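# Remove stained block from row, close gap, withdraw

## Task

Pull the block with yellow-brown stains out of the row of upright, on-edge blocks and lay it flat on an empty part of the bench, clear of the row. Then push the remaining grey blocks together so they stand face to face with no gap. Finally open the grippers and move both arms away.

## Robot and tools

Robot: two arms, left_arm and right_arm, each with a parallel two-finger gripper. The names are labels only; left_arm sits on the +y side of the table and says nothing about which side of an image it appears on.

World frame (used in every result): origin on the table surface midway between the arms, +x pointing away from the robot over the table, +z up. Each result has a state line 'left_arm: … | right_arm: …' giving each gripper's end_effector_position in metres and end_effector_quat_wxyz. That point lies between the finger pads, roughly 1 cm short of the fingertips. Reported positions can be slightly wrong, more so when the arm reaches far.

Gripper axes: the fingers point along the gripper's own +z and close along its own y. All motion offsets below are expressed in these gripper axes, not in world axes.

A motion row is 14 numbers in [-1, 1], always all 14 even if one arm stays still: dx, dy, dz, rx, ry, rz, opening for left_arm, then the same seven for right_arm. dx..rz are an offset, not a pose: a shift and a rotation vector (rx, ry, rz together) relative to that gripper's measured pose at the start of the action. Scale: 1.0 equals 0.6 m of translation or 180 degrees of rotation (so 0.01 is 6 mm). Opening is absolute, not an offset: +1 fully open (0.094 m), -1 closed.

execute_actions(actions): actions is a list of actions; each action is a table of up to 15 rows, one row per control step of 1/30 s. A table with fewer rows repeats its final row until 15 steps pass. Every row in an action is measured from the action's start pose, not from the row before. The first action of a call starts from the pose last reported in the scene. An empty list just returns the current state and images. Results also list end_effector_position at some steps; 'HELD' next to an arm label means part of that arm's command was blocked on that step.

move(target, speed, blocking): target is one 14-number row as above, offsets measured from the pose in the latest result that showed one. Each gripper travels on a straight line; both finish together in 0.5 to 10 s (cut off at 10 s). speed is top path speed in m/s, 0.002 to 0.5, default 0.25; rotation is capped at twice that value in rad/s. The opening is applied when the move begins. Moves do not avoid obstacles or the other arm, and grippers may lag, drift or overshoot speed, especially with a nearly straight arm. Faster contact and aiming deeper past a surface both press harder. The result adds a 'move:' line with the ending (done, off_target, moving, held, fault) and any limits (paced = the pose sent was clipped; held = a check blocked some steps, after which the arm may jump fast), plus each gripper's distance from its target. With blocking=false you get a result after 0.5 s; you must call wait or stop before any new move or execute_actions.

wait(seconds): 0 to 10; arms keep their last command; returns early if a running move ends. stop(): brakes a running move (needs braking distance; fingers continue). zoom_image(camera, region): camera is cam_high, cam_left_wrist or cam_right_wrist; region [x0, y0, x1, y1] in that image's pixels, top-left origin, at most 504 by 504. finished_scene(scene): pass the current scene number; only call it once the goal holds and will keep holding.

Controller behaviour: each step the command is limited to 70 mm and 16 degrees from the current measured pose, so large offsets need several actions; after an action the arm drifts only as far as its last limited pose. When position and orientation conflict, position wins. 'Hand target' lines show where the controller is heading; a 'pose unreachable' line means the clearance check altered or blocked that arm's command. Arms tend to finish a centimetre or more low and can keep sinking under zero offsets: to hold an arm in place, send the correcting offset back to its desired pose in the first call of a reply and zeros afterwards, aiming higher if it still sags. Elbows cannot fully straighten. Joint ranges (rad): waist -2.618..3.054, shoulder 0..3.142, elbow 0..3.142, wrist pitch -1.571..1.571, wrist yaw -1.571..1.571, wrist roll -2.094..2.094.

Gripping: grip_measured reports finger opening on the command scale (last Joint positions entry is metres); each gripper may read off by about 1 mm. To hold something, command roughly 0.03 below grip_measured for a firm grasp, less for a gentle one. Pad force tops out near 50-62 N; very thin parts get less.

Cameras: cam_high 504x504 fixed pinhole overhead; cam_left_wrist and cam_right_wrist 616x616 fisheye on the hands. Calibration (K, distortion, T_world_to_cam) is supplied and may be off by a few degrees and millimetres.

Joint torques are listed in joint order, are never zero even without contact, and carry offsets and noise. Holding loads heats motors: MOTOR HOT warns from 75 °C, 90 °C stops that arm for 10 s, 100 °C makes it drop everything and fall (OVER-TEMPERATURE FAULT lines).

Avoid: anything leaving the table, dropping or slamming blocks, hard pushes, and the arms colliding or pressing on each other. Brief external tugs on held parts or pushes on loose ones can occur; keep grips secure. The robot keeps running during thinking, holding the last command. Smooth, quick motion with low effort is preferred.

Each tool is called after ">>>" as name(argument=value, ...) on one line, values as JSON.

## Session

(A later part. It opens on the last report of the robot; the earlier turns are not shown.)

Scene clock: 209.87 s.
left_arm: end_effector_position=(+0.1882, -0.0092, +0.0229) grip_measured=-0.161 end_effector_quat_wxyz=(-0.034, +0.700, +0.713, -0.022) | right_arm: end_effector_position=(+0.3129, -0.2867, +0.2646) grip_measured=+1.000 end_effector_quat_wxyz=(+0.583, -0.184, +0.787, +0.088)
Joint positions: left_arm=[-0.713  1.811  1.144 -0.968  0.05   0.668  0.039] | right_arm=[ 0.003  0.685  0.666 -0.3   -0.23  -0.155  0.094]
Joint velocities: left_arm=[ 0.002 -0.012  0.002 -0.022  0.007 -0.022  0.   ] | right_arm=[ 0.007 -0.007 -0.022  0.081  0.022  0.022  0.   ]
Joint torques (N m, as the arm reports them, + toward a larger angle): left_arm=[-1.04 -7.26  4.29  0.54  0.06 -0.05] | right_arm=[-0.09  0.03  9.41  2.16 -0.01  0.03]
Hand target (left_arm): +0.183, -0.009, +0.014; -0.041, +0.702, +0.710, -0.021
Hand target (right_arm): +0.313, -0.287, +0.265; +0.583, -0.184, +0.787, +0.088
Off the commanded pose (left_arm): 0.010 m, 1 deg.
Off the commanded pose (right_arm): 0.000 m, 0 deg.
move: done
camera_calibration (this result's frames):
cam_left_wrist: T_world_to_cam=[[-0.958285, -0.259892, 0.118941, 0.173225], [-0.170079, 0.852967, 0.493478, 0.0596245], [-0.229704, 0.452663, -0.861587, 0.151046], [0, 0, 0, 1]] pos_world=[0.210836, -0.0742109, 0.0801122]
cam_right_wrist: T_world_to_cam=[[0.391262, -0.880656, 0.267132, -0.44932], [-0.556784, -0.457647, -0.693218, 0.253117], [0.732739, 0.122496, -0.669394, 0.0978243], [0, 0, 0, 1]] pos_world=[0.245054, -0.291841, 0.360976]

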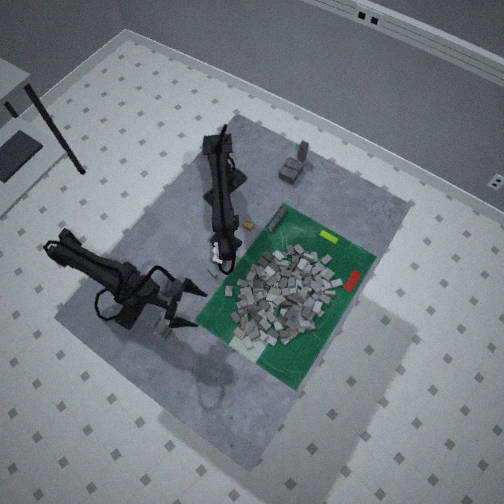

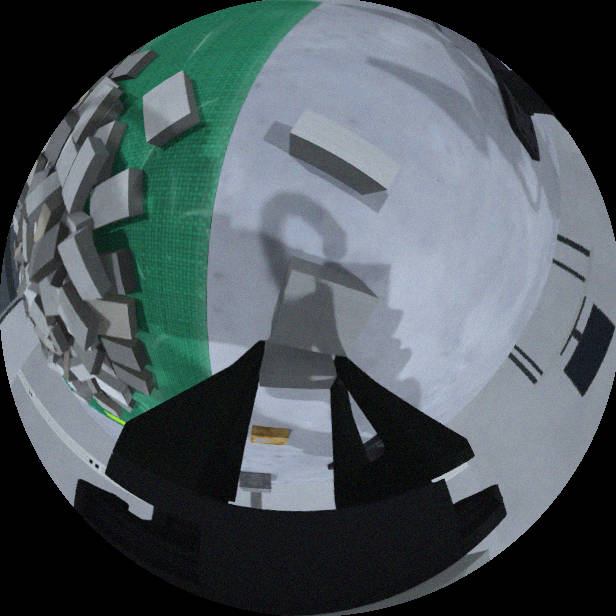

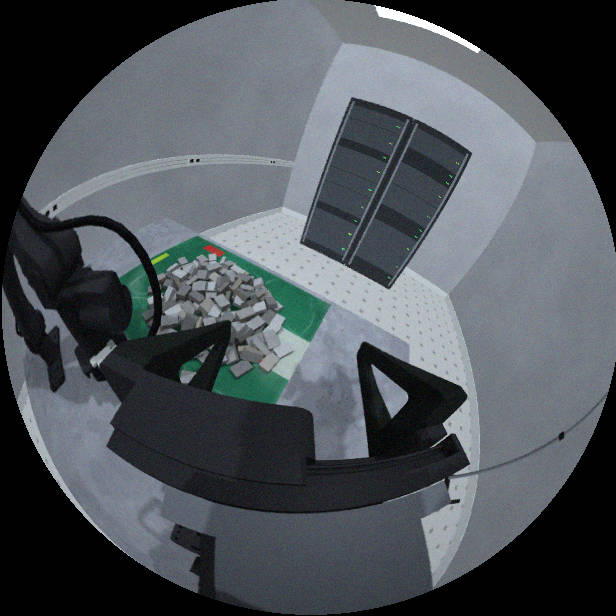

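>>> move(target=[0,-0.012,0.024,0,0,-0.04,-0.45,0,0,0,0,0,0,1], speed=0.02)

>>> move(target=[0,0,0,0,0,0,0.5,0,0,0,0,0,0,1])

>>> move(target=[0,0,-0.13,0,0,0,0.5,0,0,0,0,0,0,1], speed=0.06)

Scene clock: 216.83 s.
left_arm: end_effector_position=(+0.1847, -0.0090, +0.0178) grip_measured=-0.161 end_effector_quat_wxyz=(-0.035, +0.654, +0.756, -0.018) | right_arm: end_effector_position=(+0.3129, -0.2867, +0.2646) grip_measured=+1.000 end_effector_quat_wxyz=(+0.583, -0.184, +0.787, +0.088)
Joint positions: left_arm=[-0.723  1.811  1.122 -0.944  0.048  0.53   0.039] | right_arm=[ 0.003  0.685  0.666 -0.3   -0.23  -0.155  0.094]
Joint velocities: left_arm=[-0.012  0.012 -0.007 -0.051 -0.022 -0.095 -0.   ] | right_arm=[ 0.022  0.017 -0.012 -0.007  0.007 -0.081  0.   ]
Joint torques (N m, as the arm reports them, + toward a larger angle): left_arm=[-0.9  -8.07  3.47  0.69  0.08 -0.07] | right_arm=[-0.08  0.03  9.4   2.17 -0.01  0.03]
Hand target (left_arm): +0.180, -0.009, +0.009; -0.036, +0.654, +0.755, -0.019
Hand target (right_arm): +0.313, -0.287, +0.265; +0.583, -0.184, +0.787, +0.088
Off the commanded pose (left_arm): 0.010 m, 0 deg.
Off the commanded pose (right_arm): 0.000 m, 0 deg.
move: done
camera_calibration (this result's frames):
cam_left_wrist: T_world_to_cam=[[-0.918177, -0.380376, 0.110751, 0.162175], [-0.278608, 0.818711, 0.502085, 0.081052], [-0.281654, 0.430146, -0.857697, 0.155048], [0, 0, 0, 1]] pos_world=[0.215157, -0.071364, 0.0743282]
cam_right_wrist: T_world_to_cam=[[0.391262, -0.880656, 0.267132, -0.44932], [-0.556784, -0.457647, -0.693218, 0.253117], [0.732739, 0.122496, -0.669394, 0.0978243], [0, 0, 0, 1]] pos_world=[0.245054, -0.291841, 0.360976]

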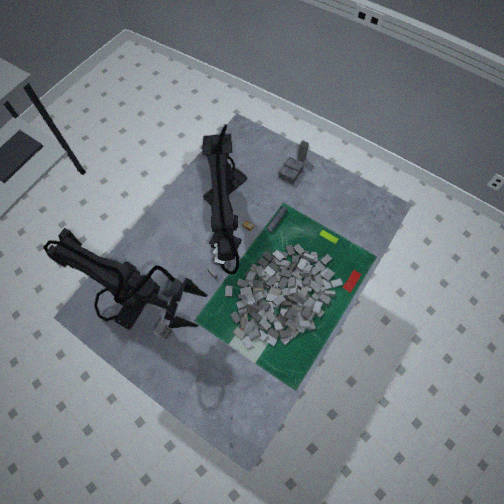

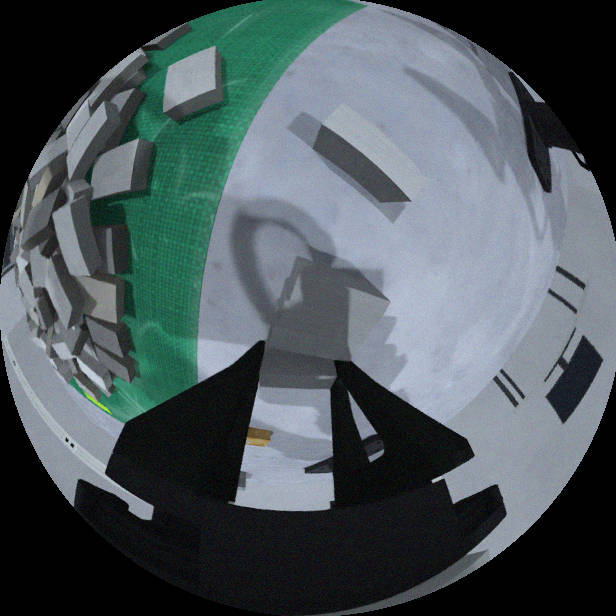

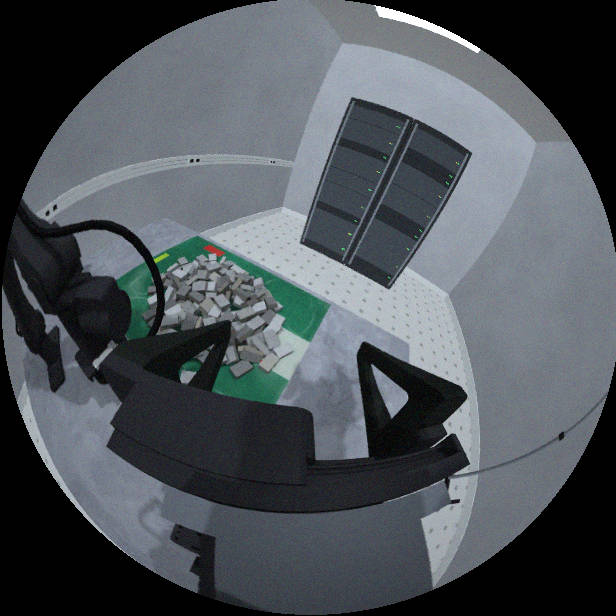

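Scene clock: 217.33 s.
left_arm: end_effector_position=(+0.1846, -0.0090, +0.0178) grip_measured=+0.499 end_effector_quat_wxyz=(-0.035, +0.654, +0.756, -0.018) | right_arm: end_effector_position=(+0.3129, -0.2867, +0.2646) grip_measured=+1.000 end_effector_quat_wxyz=(+0.583, -0.184, +0.787, +0.088)
Joint positions: left_arm=[-0.723  1.811  1.122 -0.945  0.048  0.53   0.07 ] | right_arm=[ 0.003  0.685  0.666 -0.3   -0.23  -0.155  0.094]
Joint velocities: left_arm=[ 0.022 -0.017  0.002  0.022 -0.007 -0.007  0.001] | right_arm=[-0.017 -0.017 -0.002 -0.022 -0.007 -0.022  0.   ]
Joint torques (N m, as the arm reports them, + toward a larger angle): left_arm=[ 0.03 -8.48  5.56  0.27  0.07  0.02] | right_arm=[-0.08  0.03  9.43  2.17 -0.02  0.03]
Hand target (left_arm): +0.185, -0.009, +0.018; -0.035, +0.654, +0.756, -0.018
Hand target (right_arm): +0.313, -0.287, +0.265; +0.583, -0.184, +0.787, +0.088
Off the commanded pose (left_arm): 0.000 m, 0 deg.
Off the commanded pose (right_arm): 0.000 m, 0 deg.
move: done
camera_calibration (this result's frames):
cam_left_wrist: T_world_to_cam=[[-0.91815, -0.380409, 0.110856, 0.162141], [-0.278489, 0.818562, 0.502395, 0.0809431], [-0.281858, 0.430402, -0.857502, 0.155041], [0, 0, 0, 1]] pos_world=[0.215111, -0.071307, 0.0743084]
cam_right_wrist: T_world_to_cam=[[0.391262, -0.880656, 0.267132, -0.44932], [-0.556784, -0.457647, -0.693218, 0.253117], [0.732739, 0.122496, -0.669394, 0.0978243], [0, 0, 0, 1]] pos_world=[0.245054, -0.291841, 0.360976]

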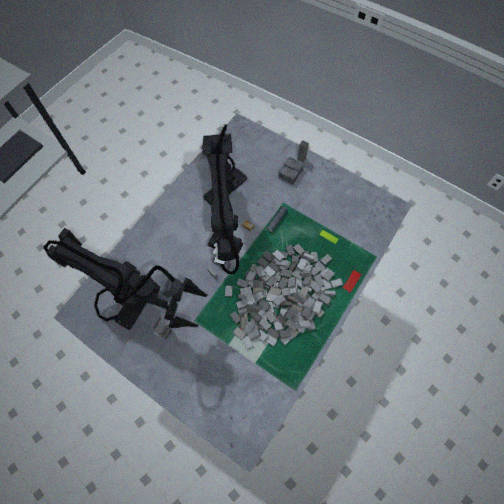

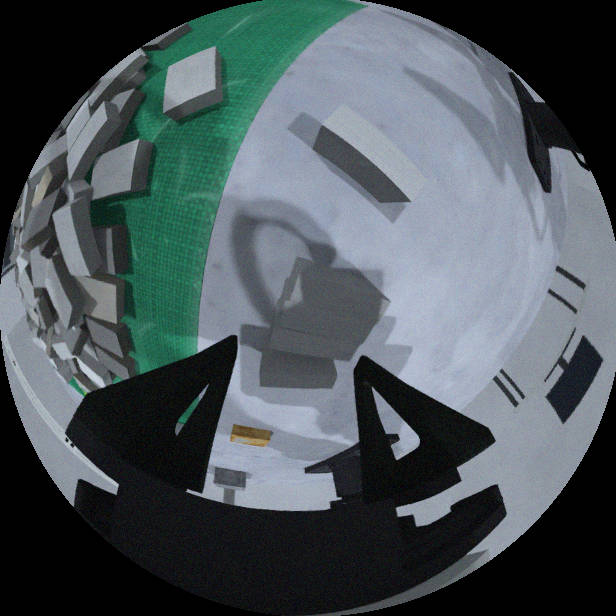

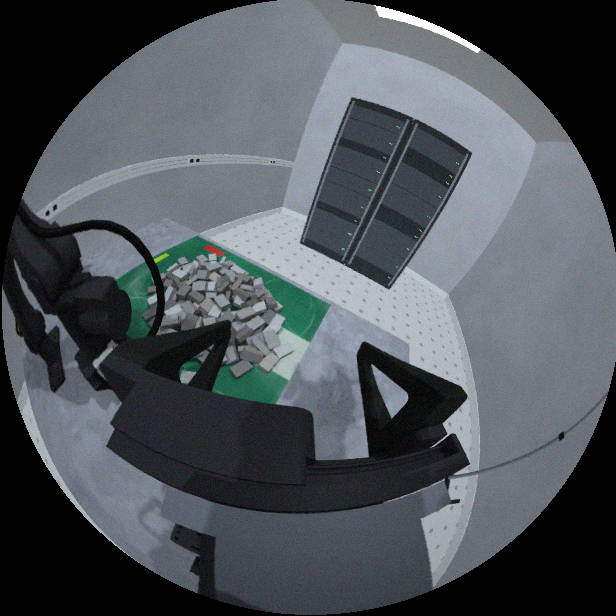

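Scene clock: 219.13 s.
left_arm: end_effector_position=(+0.1858, -0.0077, +0.0843) grip_measured=+0.499 end_effector_quat_wxyz=(-0.048, +0.654, +0.755, -0.016) | right_arm: end_effector_position=(+0.3129, -0.2867, +0.2646) grip_measured=+1.000 end_effector_quat_wxyz=(+0.583, -0.184, +0.787, +0.088)
Joint positions: left_arm=[-0.717  1.754  1.328 -1.233  0.048  0.539  0.07 ] | right_arm=[ 0.003  0.685  0.666 -0.3   -0.23  -0.155  0.094]
Joint velocities: left_arm=[-0.027  0.007  0.017  0.022 -0.051 -0.037  0.001] | right_arm=[-0.012  0.002  0.007  0.022 -0.007 -0.007  0.   ]
Joint torques (N m, as the arm reports them, + toward a larger angle): left_arm=[ 0.76 -9.54  7.82  0.03  0.06  0.05] | right_arm=[-0.09  0.03  9.4   2.16 -0.01  0.03]
Hand target (left_arm): +0.190, -0.009, +0.095; -0.035, +0.654, +0.756, -0.018
Hand target (right_arm): +0.313, -0.287, +0.265; +0.583, -0.184, +0.787, +0.088
Off the commanded pose (left_arm): 0.013 m, 1 deg.
Off the commanded pose (right_arm): 0.000 m, 0 deg.
move: off_target (left_arm)
camera_calibration (this result's frames):
cam_left_wrist: T_world_to_cam=[[-0.917632, -0.379417, 0.118301, 0.155571], [-0.267635, 0.809986, 0.521818, 0.0430514], [-0.293809, 0.447176, -0.844814, 0.21316], [0, 0, 0, 1]] pos_world=[0.216907, -0.071165, 0.139212]
cam_right_wrist: T_world_to_cam=[[0.391262, -0.880656, 0.267132, -0.44932], [-0.556784, -0.457647, -0.693218, 0.253117], [0.732739, 0.122496, -0.669394, 0.0978243], [0, 0, 0, 1]] pos_world=[0.245054, -0.291841, 0.360976]

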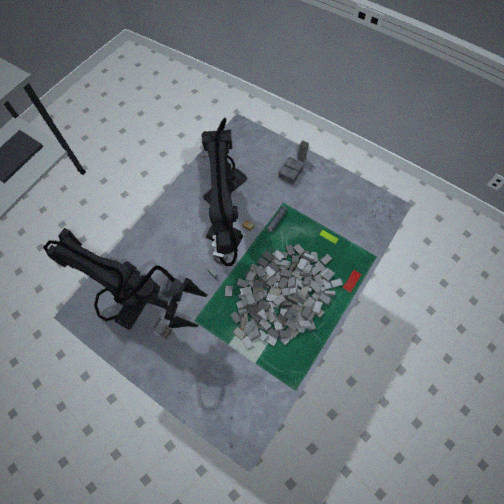

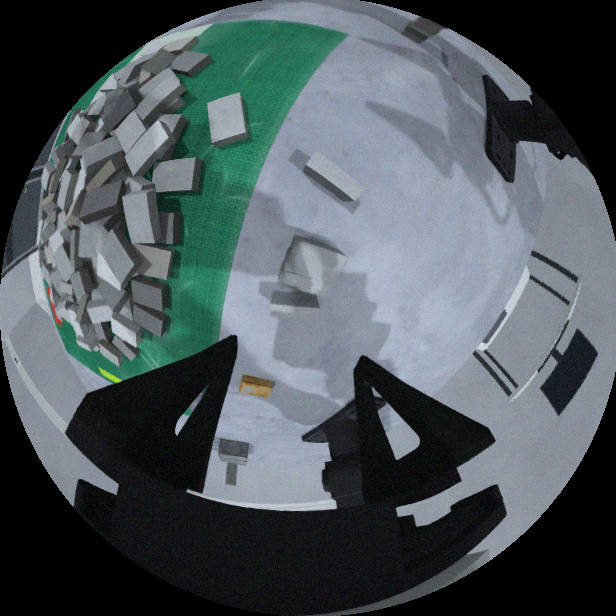

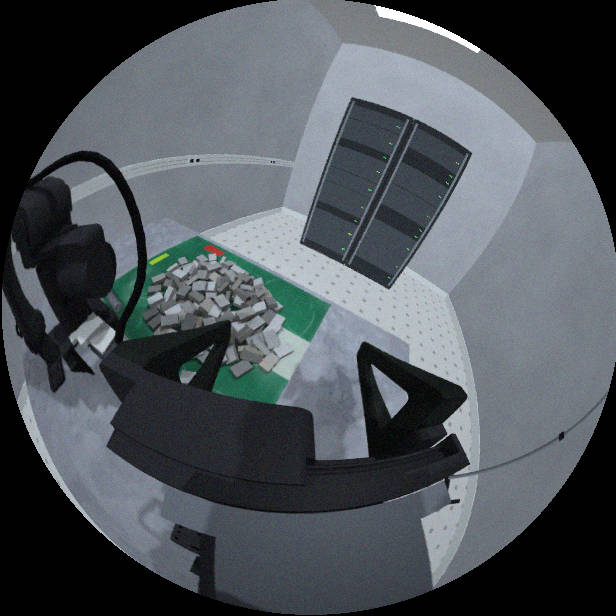

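>>> move(target=[-0.17,-0.005,0.02,0,0,-0.03,0.7,0,0,0,0,0,0,1], speed=0.08)

Scene clock: 225.27 s.
left_arm: end_effector_position=(+0.2003, -0.1043, +0.0678) grip_measured=+0.699 end_effector_quat_wxyz=(-0.044, +0.618, +0.785, -0.010) | right_arm: end_effector_position=(+0.3129, -0.2867, +0.2646) grip_measured=+1.000 end_effector_quat_wxyz=(+0.583, -0.184, +0.787, +0.088)
Joint positions: left_arm=[-0.847  2.09   1.721 -1.277  0.048  0.315  0.08 ] | right_arm=[ 0.003  0.685  0.666 -0.3   -0.23  -0.155  0.094]
Joint velocities: left_arm=[-0.027 -0.012 -0.002 -0.007  0.066 -0.066 -0.001] | right_arm=[ 0.002 -0.007  0.002 -0.007 -0.022 -0.051  0.   ]
Joint torques (N m, as the arm reports them, + toward a larger angle): left_arm=[ -0.6  -10.58   7.91   0.     0.11  -0.04] | right_arm=[-0.09  0.02  9.42  2.17 -0.01  0.03]
Hand target (left_arm): +0.198, -0.108, +0.070; -0.046, +0.618, +0.785, -0.012
Hand target (right_arm): +0.313, -0.287, +0.265; +0.583, -0.184, +0.787, +0.088
Off the commanded pose (left_arm): 0.006 m, 1 deg.
Off the commanded pose (right_arm): 0.000 m, 0 deg.
move: done
camera_calibration (this result's frames):
cam_left_wrist: T_world_to_cam=[[-0.879689, -0.464902, 0.10007, 0.118947], [-0.350683, 0.776309, 0.523799, 0.146798], [-0.3212, 0.425687, -0.845944, 0.250004], [0, 0, 0, 1]] pos_world=[0.236417, -0.165086, 0.122694]
cam_right_wrist: T_world_to_cam=[[0.391262, -0.880656, 0.267132, -0.44932], [-0.556784, -0.457647, -0.693218, 0.253117], [0.732739, 0.122496, -0.669394, 0.0978243], [0, 0, 0, 1]] pos_world=[0.245054, -0.291841, 0.360976]

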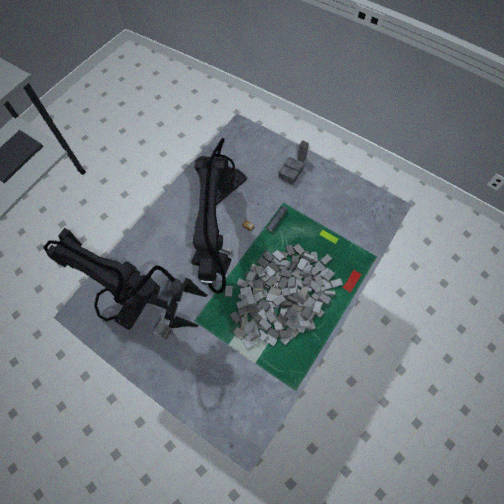

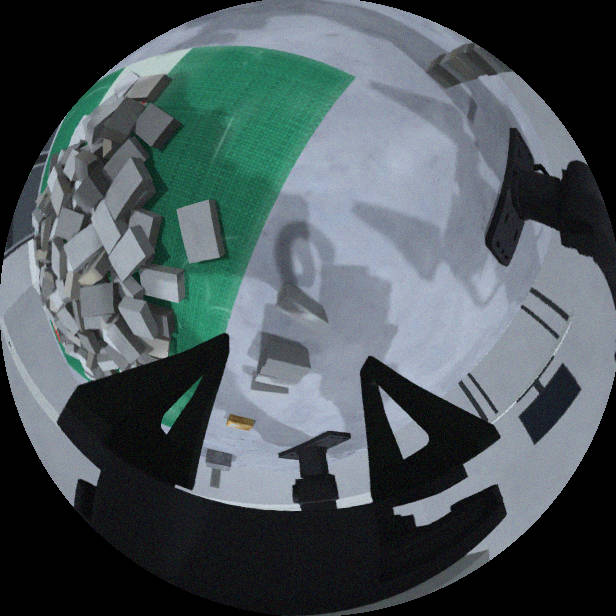

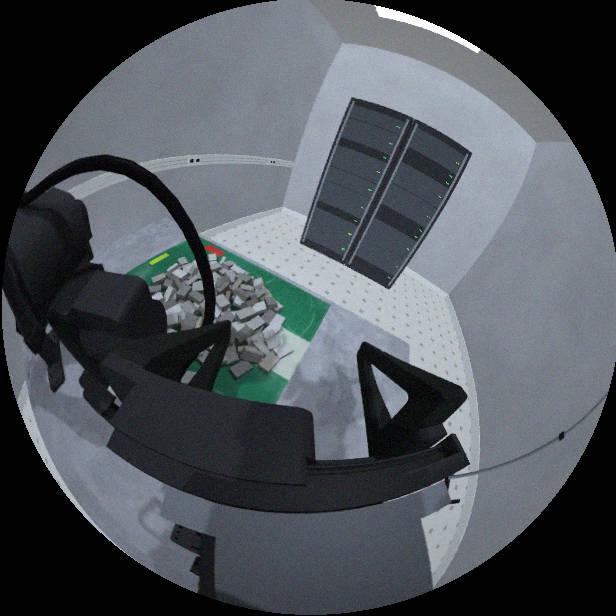

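>>> move(target=[-0.028,0,0.03,0,0,0.12,0.8,0,0,0,0,0,0,1], speed=0.05)

Scene clock: 233.50 s.
left_arm: end_effector_position=(+0.1995, -0.1072, +0.0475) grip_measured=+0.799 end_effector_quat_wxyz=(-0.057, +0.747, +0.662, -0.014) | right_arm: end_effector_position=(+0.3129, -0.2867, +0.2646) grip_measured=+1.000 end_effector_quat_wxyz=(+0.583, -0.184, +0.787, +0.088)
Joint positions: left_arm=[-0.853  2.145  1.721 -1.254  0.048  0.668  0.084] | right_arm=[ 0.003  0.685  0.666 -0.3   -0.23  -0.155  0.094]
Joint velocities: left_arm=[-0.012  0.012  0.002 -0.051 -0.037 -0.007 -0.   ] | right_arm=[-0.007  0.007  0.012 -0.022  0.037 -0.066  0.   ]
Joint torques (N m, as the arm reports them, + toward a larger angle): left_arm=[ -0.74 -10.76   8.29   0.32   0.07   0.06] | right_arm=[-0.08  0.04  9.41  2.16 -0.02  0.03]
Hand target (left_arm): +0.203, -0.120, +0.050; -0.041, +0.754, +0.655, -0.017
Hand target (right_arm): +0.313, -0.287, +0.265; +0.583, -0.184, +0.787, +0.088
Off the commanded pose (left_arm): 0.013 m, 2 deg.
Off the commanded pose (right_arm): 0.000 m, 0 deg.
move: off_target (left_arm)
camera_calibration (this result's frames):
cam_left_wrist: T_world_to_cam=[[-0.982569, -0.12834, 0.13449, 0.173908], [-0.0386202, 0.848594, 0.527633, 0.104746], [-0.181843, 0.513242, -0.838759, 0.215036], [0, 0, 0, 1]] pos_world=[0.214025, -0.176933, 0.101707]
cam_right_wrist: T_world_to_cam=[[0.391262, -0.880656, 0.267132, -0.44932], [-0.556784, -0.457647, -0.693218, 0.253117], [0.732739, 0.122496, -0.669394, 0.0978243], [0, 0, 0, 1]] pos_world=[0.245054, -0.291841, 0.360976]

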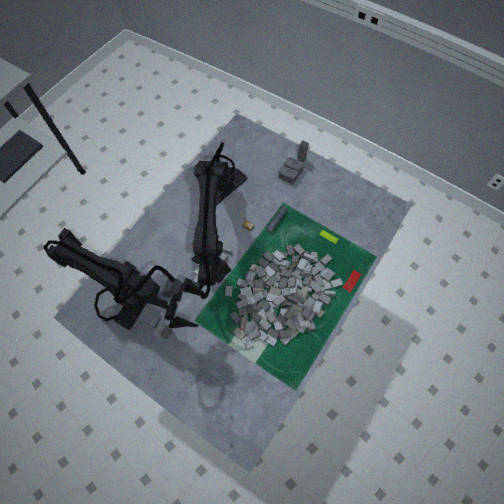

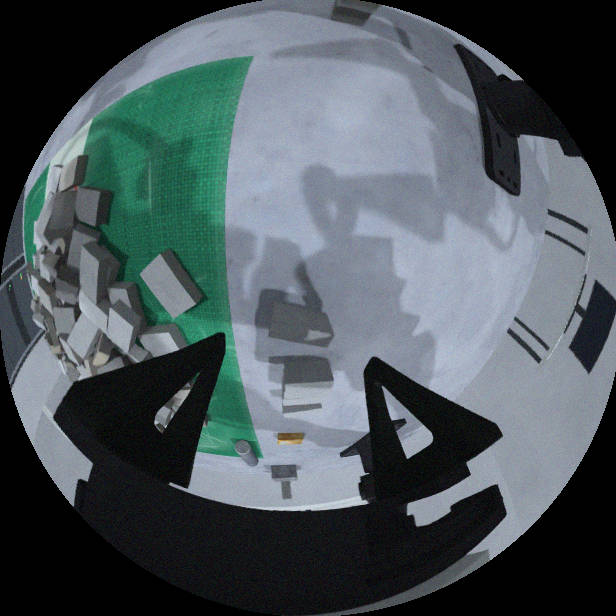

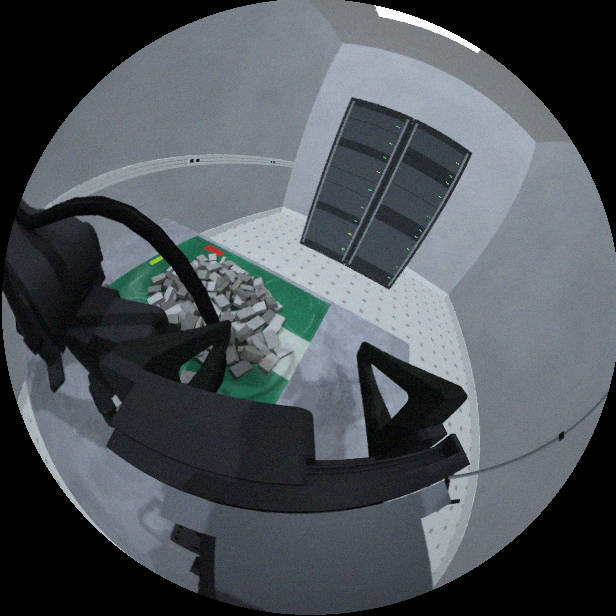

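>>> move(target=[0,-0.008,0.062,0,0,0,0.8,0,0,0,0,0,0,1], speed=0.03)

Scene clock: 238.43 s.
left_arm: end_effector_position=(+0.1966, -0.1072, +0.0205) grip_measured=+0.799 end_effector_quat_wxyz=(-0.048, +0.747, +0.663, -0.015) | right_arm: end_effector_position=(+0.3129, -0.2867, +0.2646) grip_measured=+1.000 end_effector_quat_wxyz=(+0.583, -0.184, +0.787, +0.088)
Joint positions: left_arm=[-0.859  2.145  1.613 -1.127  0.048  0.658  0.084] | right_arm=[ 0.003  0.685  0.666 -0.3   -0.23  -0.155  0.094]
Joint velocities: left_arm=[-0.017  0.007  0.002  0.051 -0.007  0.022 -0.   ] | right_arm=[-0.007  0.012  0.007  0.051 -0.022 -0.037  0.   ]
Joint torques (N m, as the arm reports them, + toward a larger angle): left_arm=[ -0.75 -10.95   4.33   0.33   0.07  -0.03] | right_arm=[-0.08  0.03  9.41  2.16 -0.01  0.03]
Hand target (left_arm): +0.191, -0.105, +0.011; -0.057, +0.747, +0.662, -0.014
Hand target (right_arm): +0.313, -0.287, +0.265; +0.583, -0.184, +0.787, +0.088
Off the commanded pose (left_arm): 0.011 m, 1 deg.
Off the commanded pose (right_arm): 0.000 m, 0 deg.
move: off_target (left_arm)
camera_calibration (this result's frames):
cam_left_wrist: T_world_to_cam=[[-0.983586, -0.129183, 0.125976, 0.17494], [-0.046783, 0.856865, 0.513414, 0.121586], [-0.174269, 0.499093, -0.848844, 0.189085], [0, 0, 0, 1]] pos_world=[0.210709, -0.175954, 0.0760413]
cam_right_wrist: T_world_to_cam=[[0.391262, -0.880656, 0.267132, -0.44932], [-0.556784, -0.457647, -0.693218, 0.253117], [0.732739, 0.122496, -0.669394, 0.0978243], [0, 0, 0, 1]] pos_world=[0.245054, -0.291841, 0.360976]

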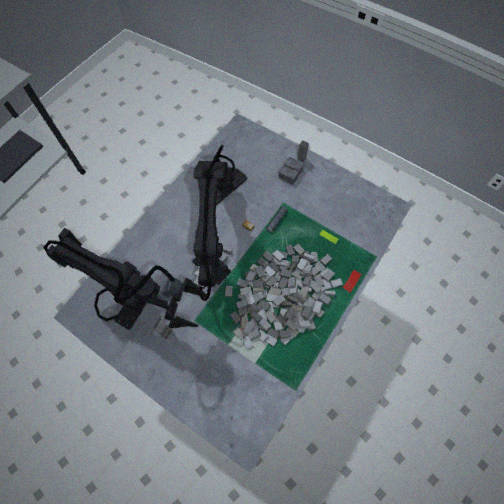

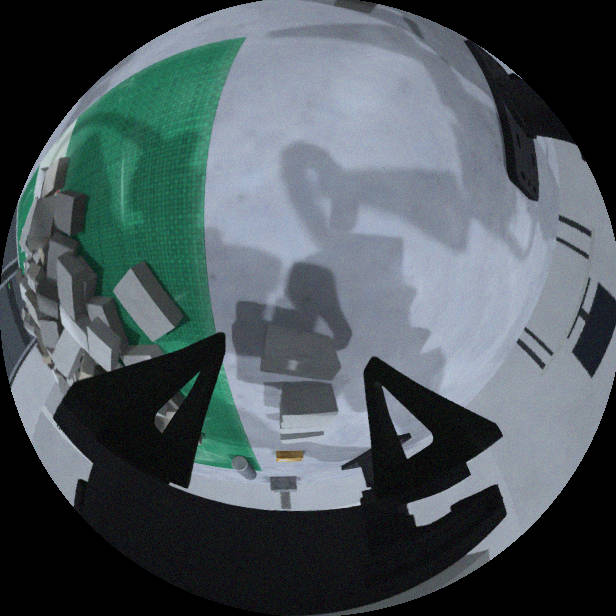

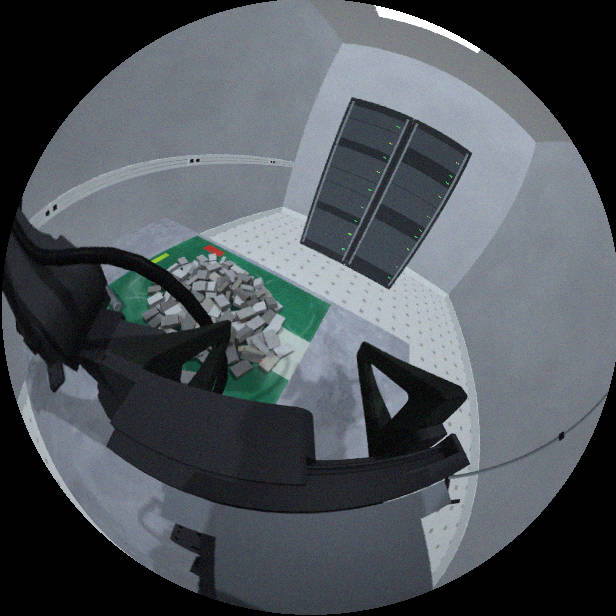

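>>> move(target=[0,0,0,0,0,0,-0.45,0,0,0,0,0,0,1])

>>> move(target=[0,0,-0.04,0,0,0,-0.45,0,0,0,0,0,0,1], speed=0.03)

>>> move(target=[0.05,-0.012,0,0,0,-0.04,-0.45,0,0,0,0,0,0,1], speed=0.03)

Scene clock: 241.37 s.
left_arm: end_effector_position=(+0.1968, -0.1076, +0.0205) grip_measured=-0.159 end_effector_quat_wxyz=(-0.047, +0.747, +0.663, -0.016) | right_arm: end_effector_position=(+0.3129, -0.2867, +0.2646) grip_measured=+1.000 end_effector_quat_wxyz=(+0.583, -0.184, +0.787, +0.088)
Joint positions: left_arm=[-0.859  2.145  1.613 -1.125  0.048  0.658  0.04 ] | right_arm=[ 0.003  0.685  0.666 -0.3   -0.23  -0.155  0.094]
Joint velocities: left_arm=[ 0.002 -0.007 -0.002 -0.022 -0.081  0.051 -0.   ] | right_arm=[-0.007 -0.007 -0.002  0.051  0.022  0.037  0.   ]
Joint torques (N m, as the arm reports them, + toward a larger angle): left_arm=[ -0.01 -11.92   5.75   0.19   0.05   0.01] | right_arm=[-0.08  0.04  9.41  2.16 -0.01  0.03]
Hand target (left_arm): +0.197, -0.107, +0.021; -0.047, +0.747, +0.663, -0.016
Hand target (right_arm): +0.313, -0.287, +0.265; +0.583, -0.184, +0.787, +0.088
Off the commanded pose (left_arm): 0.000 m, 0 deg.
Off the commanded pose (right_arm): 0.000 m, 0 deg.
move: done
camera_calibration (this result's frames):
cam_left_wrist: T_world_to_cam=[[-0.983664, -0.128985, 0.125573, 0.175114], [-0.0471447, 0.857803, 0.511812, 0.122197], [-0.173733, 0.497531, -0.849871, 0.189052], [0, 0, 0, 1]] pos_world=[0.210858, -0.176293, 0.0761383]
cam_right_wrist: T_world_to_cam=[[0.391262, -0.880656, 0.267132, -0.44932], [-0.556784, -0.457647, -0.693218, 0.253117], [0.732739, 0.122496, -0.669394, 0.0978243], [0, 0, 0, 1]] pos_world=[0.245054, -0.291841, 0.360976]

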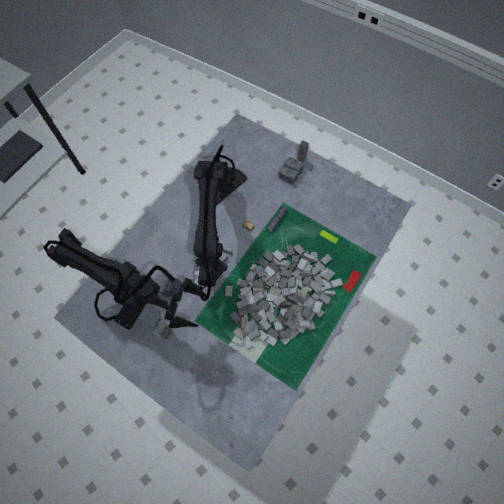

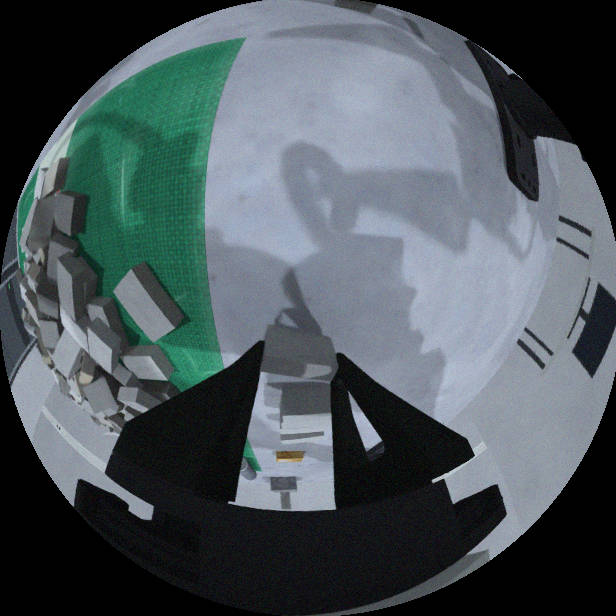

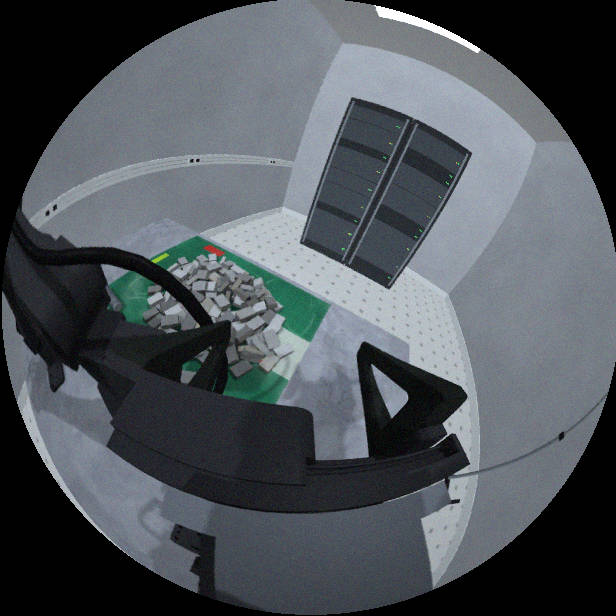

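Scene clock: 242.57 s.
left_arm: end_effector_position=(+0.1945, -0.1037, +0.0304) grip_measured=-0.159 end_effector_quat_wxyz=(-0.061, +0.746, +0.663, -0.013) | right_arm: end_effector_position=(+0.3129, -0.2867, +0.2646) grip_measured=+1.000 end_effector_quat_wxyz=(+0.583, -0.184, +0.787, +0.088)
Joint positions: left_arm=[-0.859  2.145  1.651 -1.191  0.048  0.658  0.04 ] | right_arm=[ 0.003  0.685  0.666 -0.3   -0.23  -0.155  0.094]
Joint velocities: left_arm=[-0.007 -0.012 -0.012 -0.022  0.081 -0.081  0.   ] | right_arm=[-0.002 -0.017 -0.027 -0.051 -0.051 -0.007  0.   ]
Joint torques (N m, as the arm reports them, + toward a larger angle): left_arm=[  0.31 -13.22   7.84  -0.06   0.05   0.03] | right_arm=[-0.08  0.03  9.41  2.17 -0.02  0.03]
Hand target (left_arm): +0.199, -0.108, +0.044; -0.047, +0.747, +0.663, -0.016
Hand target (right_arm): +0.313, -0.287, +0.265; +0.583, -0.184, +0.787, +0.088
Off the commanded pose (left_arm): 0.015 m, 2 deg.
Off the commanded pose (right_arm): 0.000 m, 0 deg.
move: off_target (left_arm)
camera_calibration (this result's frames):
cam_left_wrist: T_world_to_cam=[[-0.981742, -0.132209, 0.136762, 0.171053], [-0.0394875, 0.84496, 0.53337, 0.110231], [-0.186075, 0.518231, -0.834753, 0.199219], [0, 0, 0, 1]] pos_world=[0.209353, -0.173767, 0.0841109]
cam_right_wrist: T_world_to_cam=[[0.391262, -0.880656, 0.267132, -0.44932], [-0.556784, -0.457647, -0.693218, 0.253117], [0.732739, 0.122496, -0.669394, 0.0978243], [0, 0, 0, 1]] pos_world=[0.245054, -0.291841, 0.360976]

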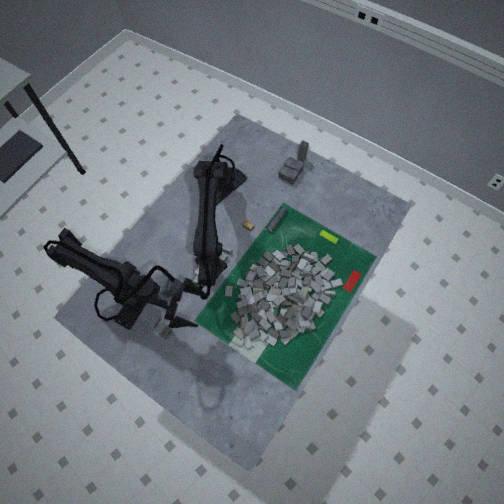

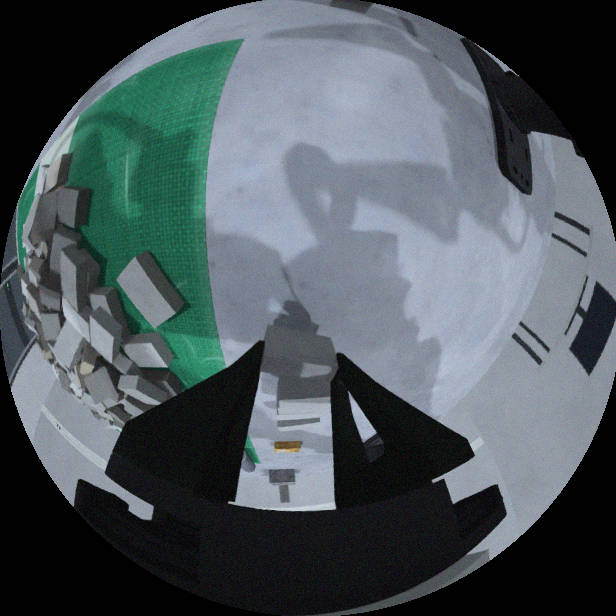

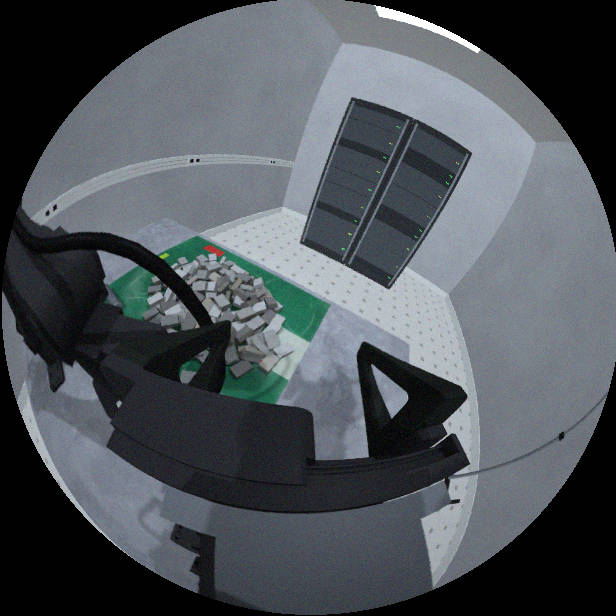

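Scene clock: 244.90 s.
left_arm: end_effector_position=(+0.1879, -0.0765, +0.0295) grip_measured=-0.159 end_effector_quat_wxyz=(-0.069, +0.708, +0.703, -0.009) | right_arm: end_effector_position=(+0.3129, -0.2867, +0.2646) grip_measured=+1.000 end_effector_quat_wxyz=(+0.583, -0.184, +0.787, +0.088)
Joint positions: left_arm=[-0.836  2.061  1.514 -1.156  0.048  0.572  0.04 ] | right_arm=[ 0.003  0.685  0.666 -0.3   -0.23  -0.155  0.094]
Joint velocities: left_arm=[ 0.012 -0.002 -0.032  0.022 -0.051 -0.007 -0.   ] | right_arm=[ 0.007  0.002 -0.007  0.037  0.037 -0.022  0.   ]
Joint torques (N m, as the arm reports them, + toward a larger angle): left_arm=[  0.73 -12.7    4.27   0.25   0.04  -0.06] | right_arm=[-0.09  0.04  9.41  2.17 -0.01  0.03]
Hand target (left_arm): +0.190, -0.073, +0.032; -0.062, +0.703, +0.708, -0.010
Hand target (right_arm): +0.313, -0.287, +0.265; +0.583, -0.184, +0.787, +0.088
Off the commanded pose (left_arm): 0.006 m, 1 deg.
Off the commanded pose (right_arm): 0.000 m, 0 deg.
move: done
camera_calibration (this result's frames):
cam_left_wrist: T_world_to_cam=[[-0.961069, -0.241486, 0.134281, 0.156173], [-0.129527, 0.823019, 0.553048, 0.10208], [-0.244069, 0.514124, -0.822257, 0.193312], [0, 0, 0, 1]] pos_world=[0.210496, -0.145686, 0.0815257]
cam_right_wrist: T_world_to_cam=[[0.391262, -0.880656, 0.267132, -0.44932], [-0.556784, -0.457647, -0.693218, 0.253117], [0.732739, 0.122496, -0.669394, 0.0978243], [0, 0, 0, 1]] pos_world=[0.245054, -0.291841, 0.360976]

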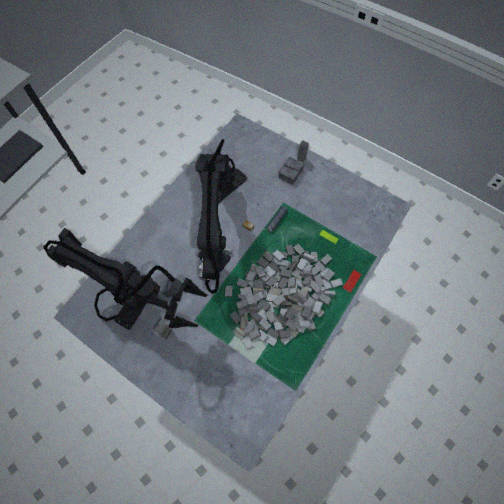

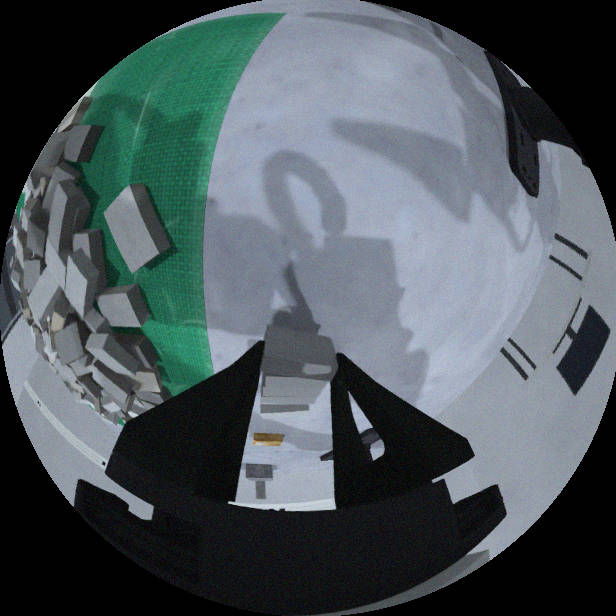

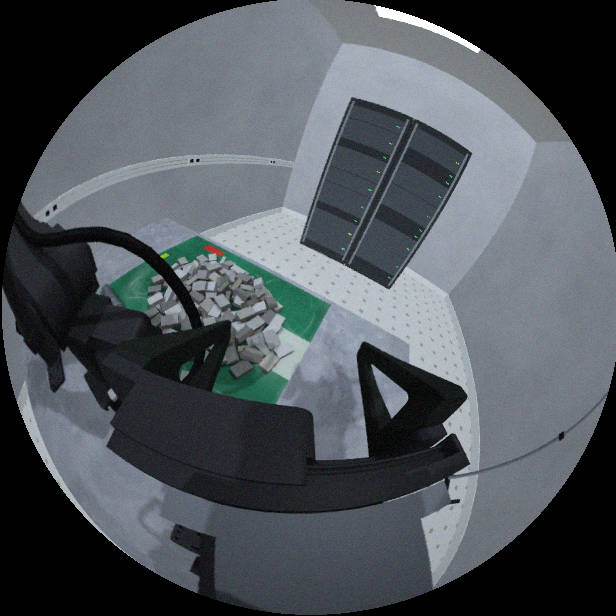

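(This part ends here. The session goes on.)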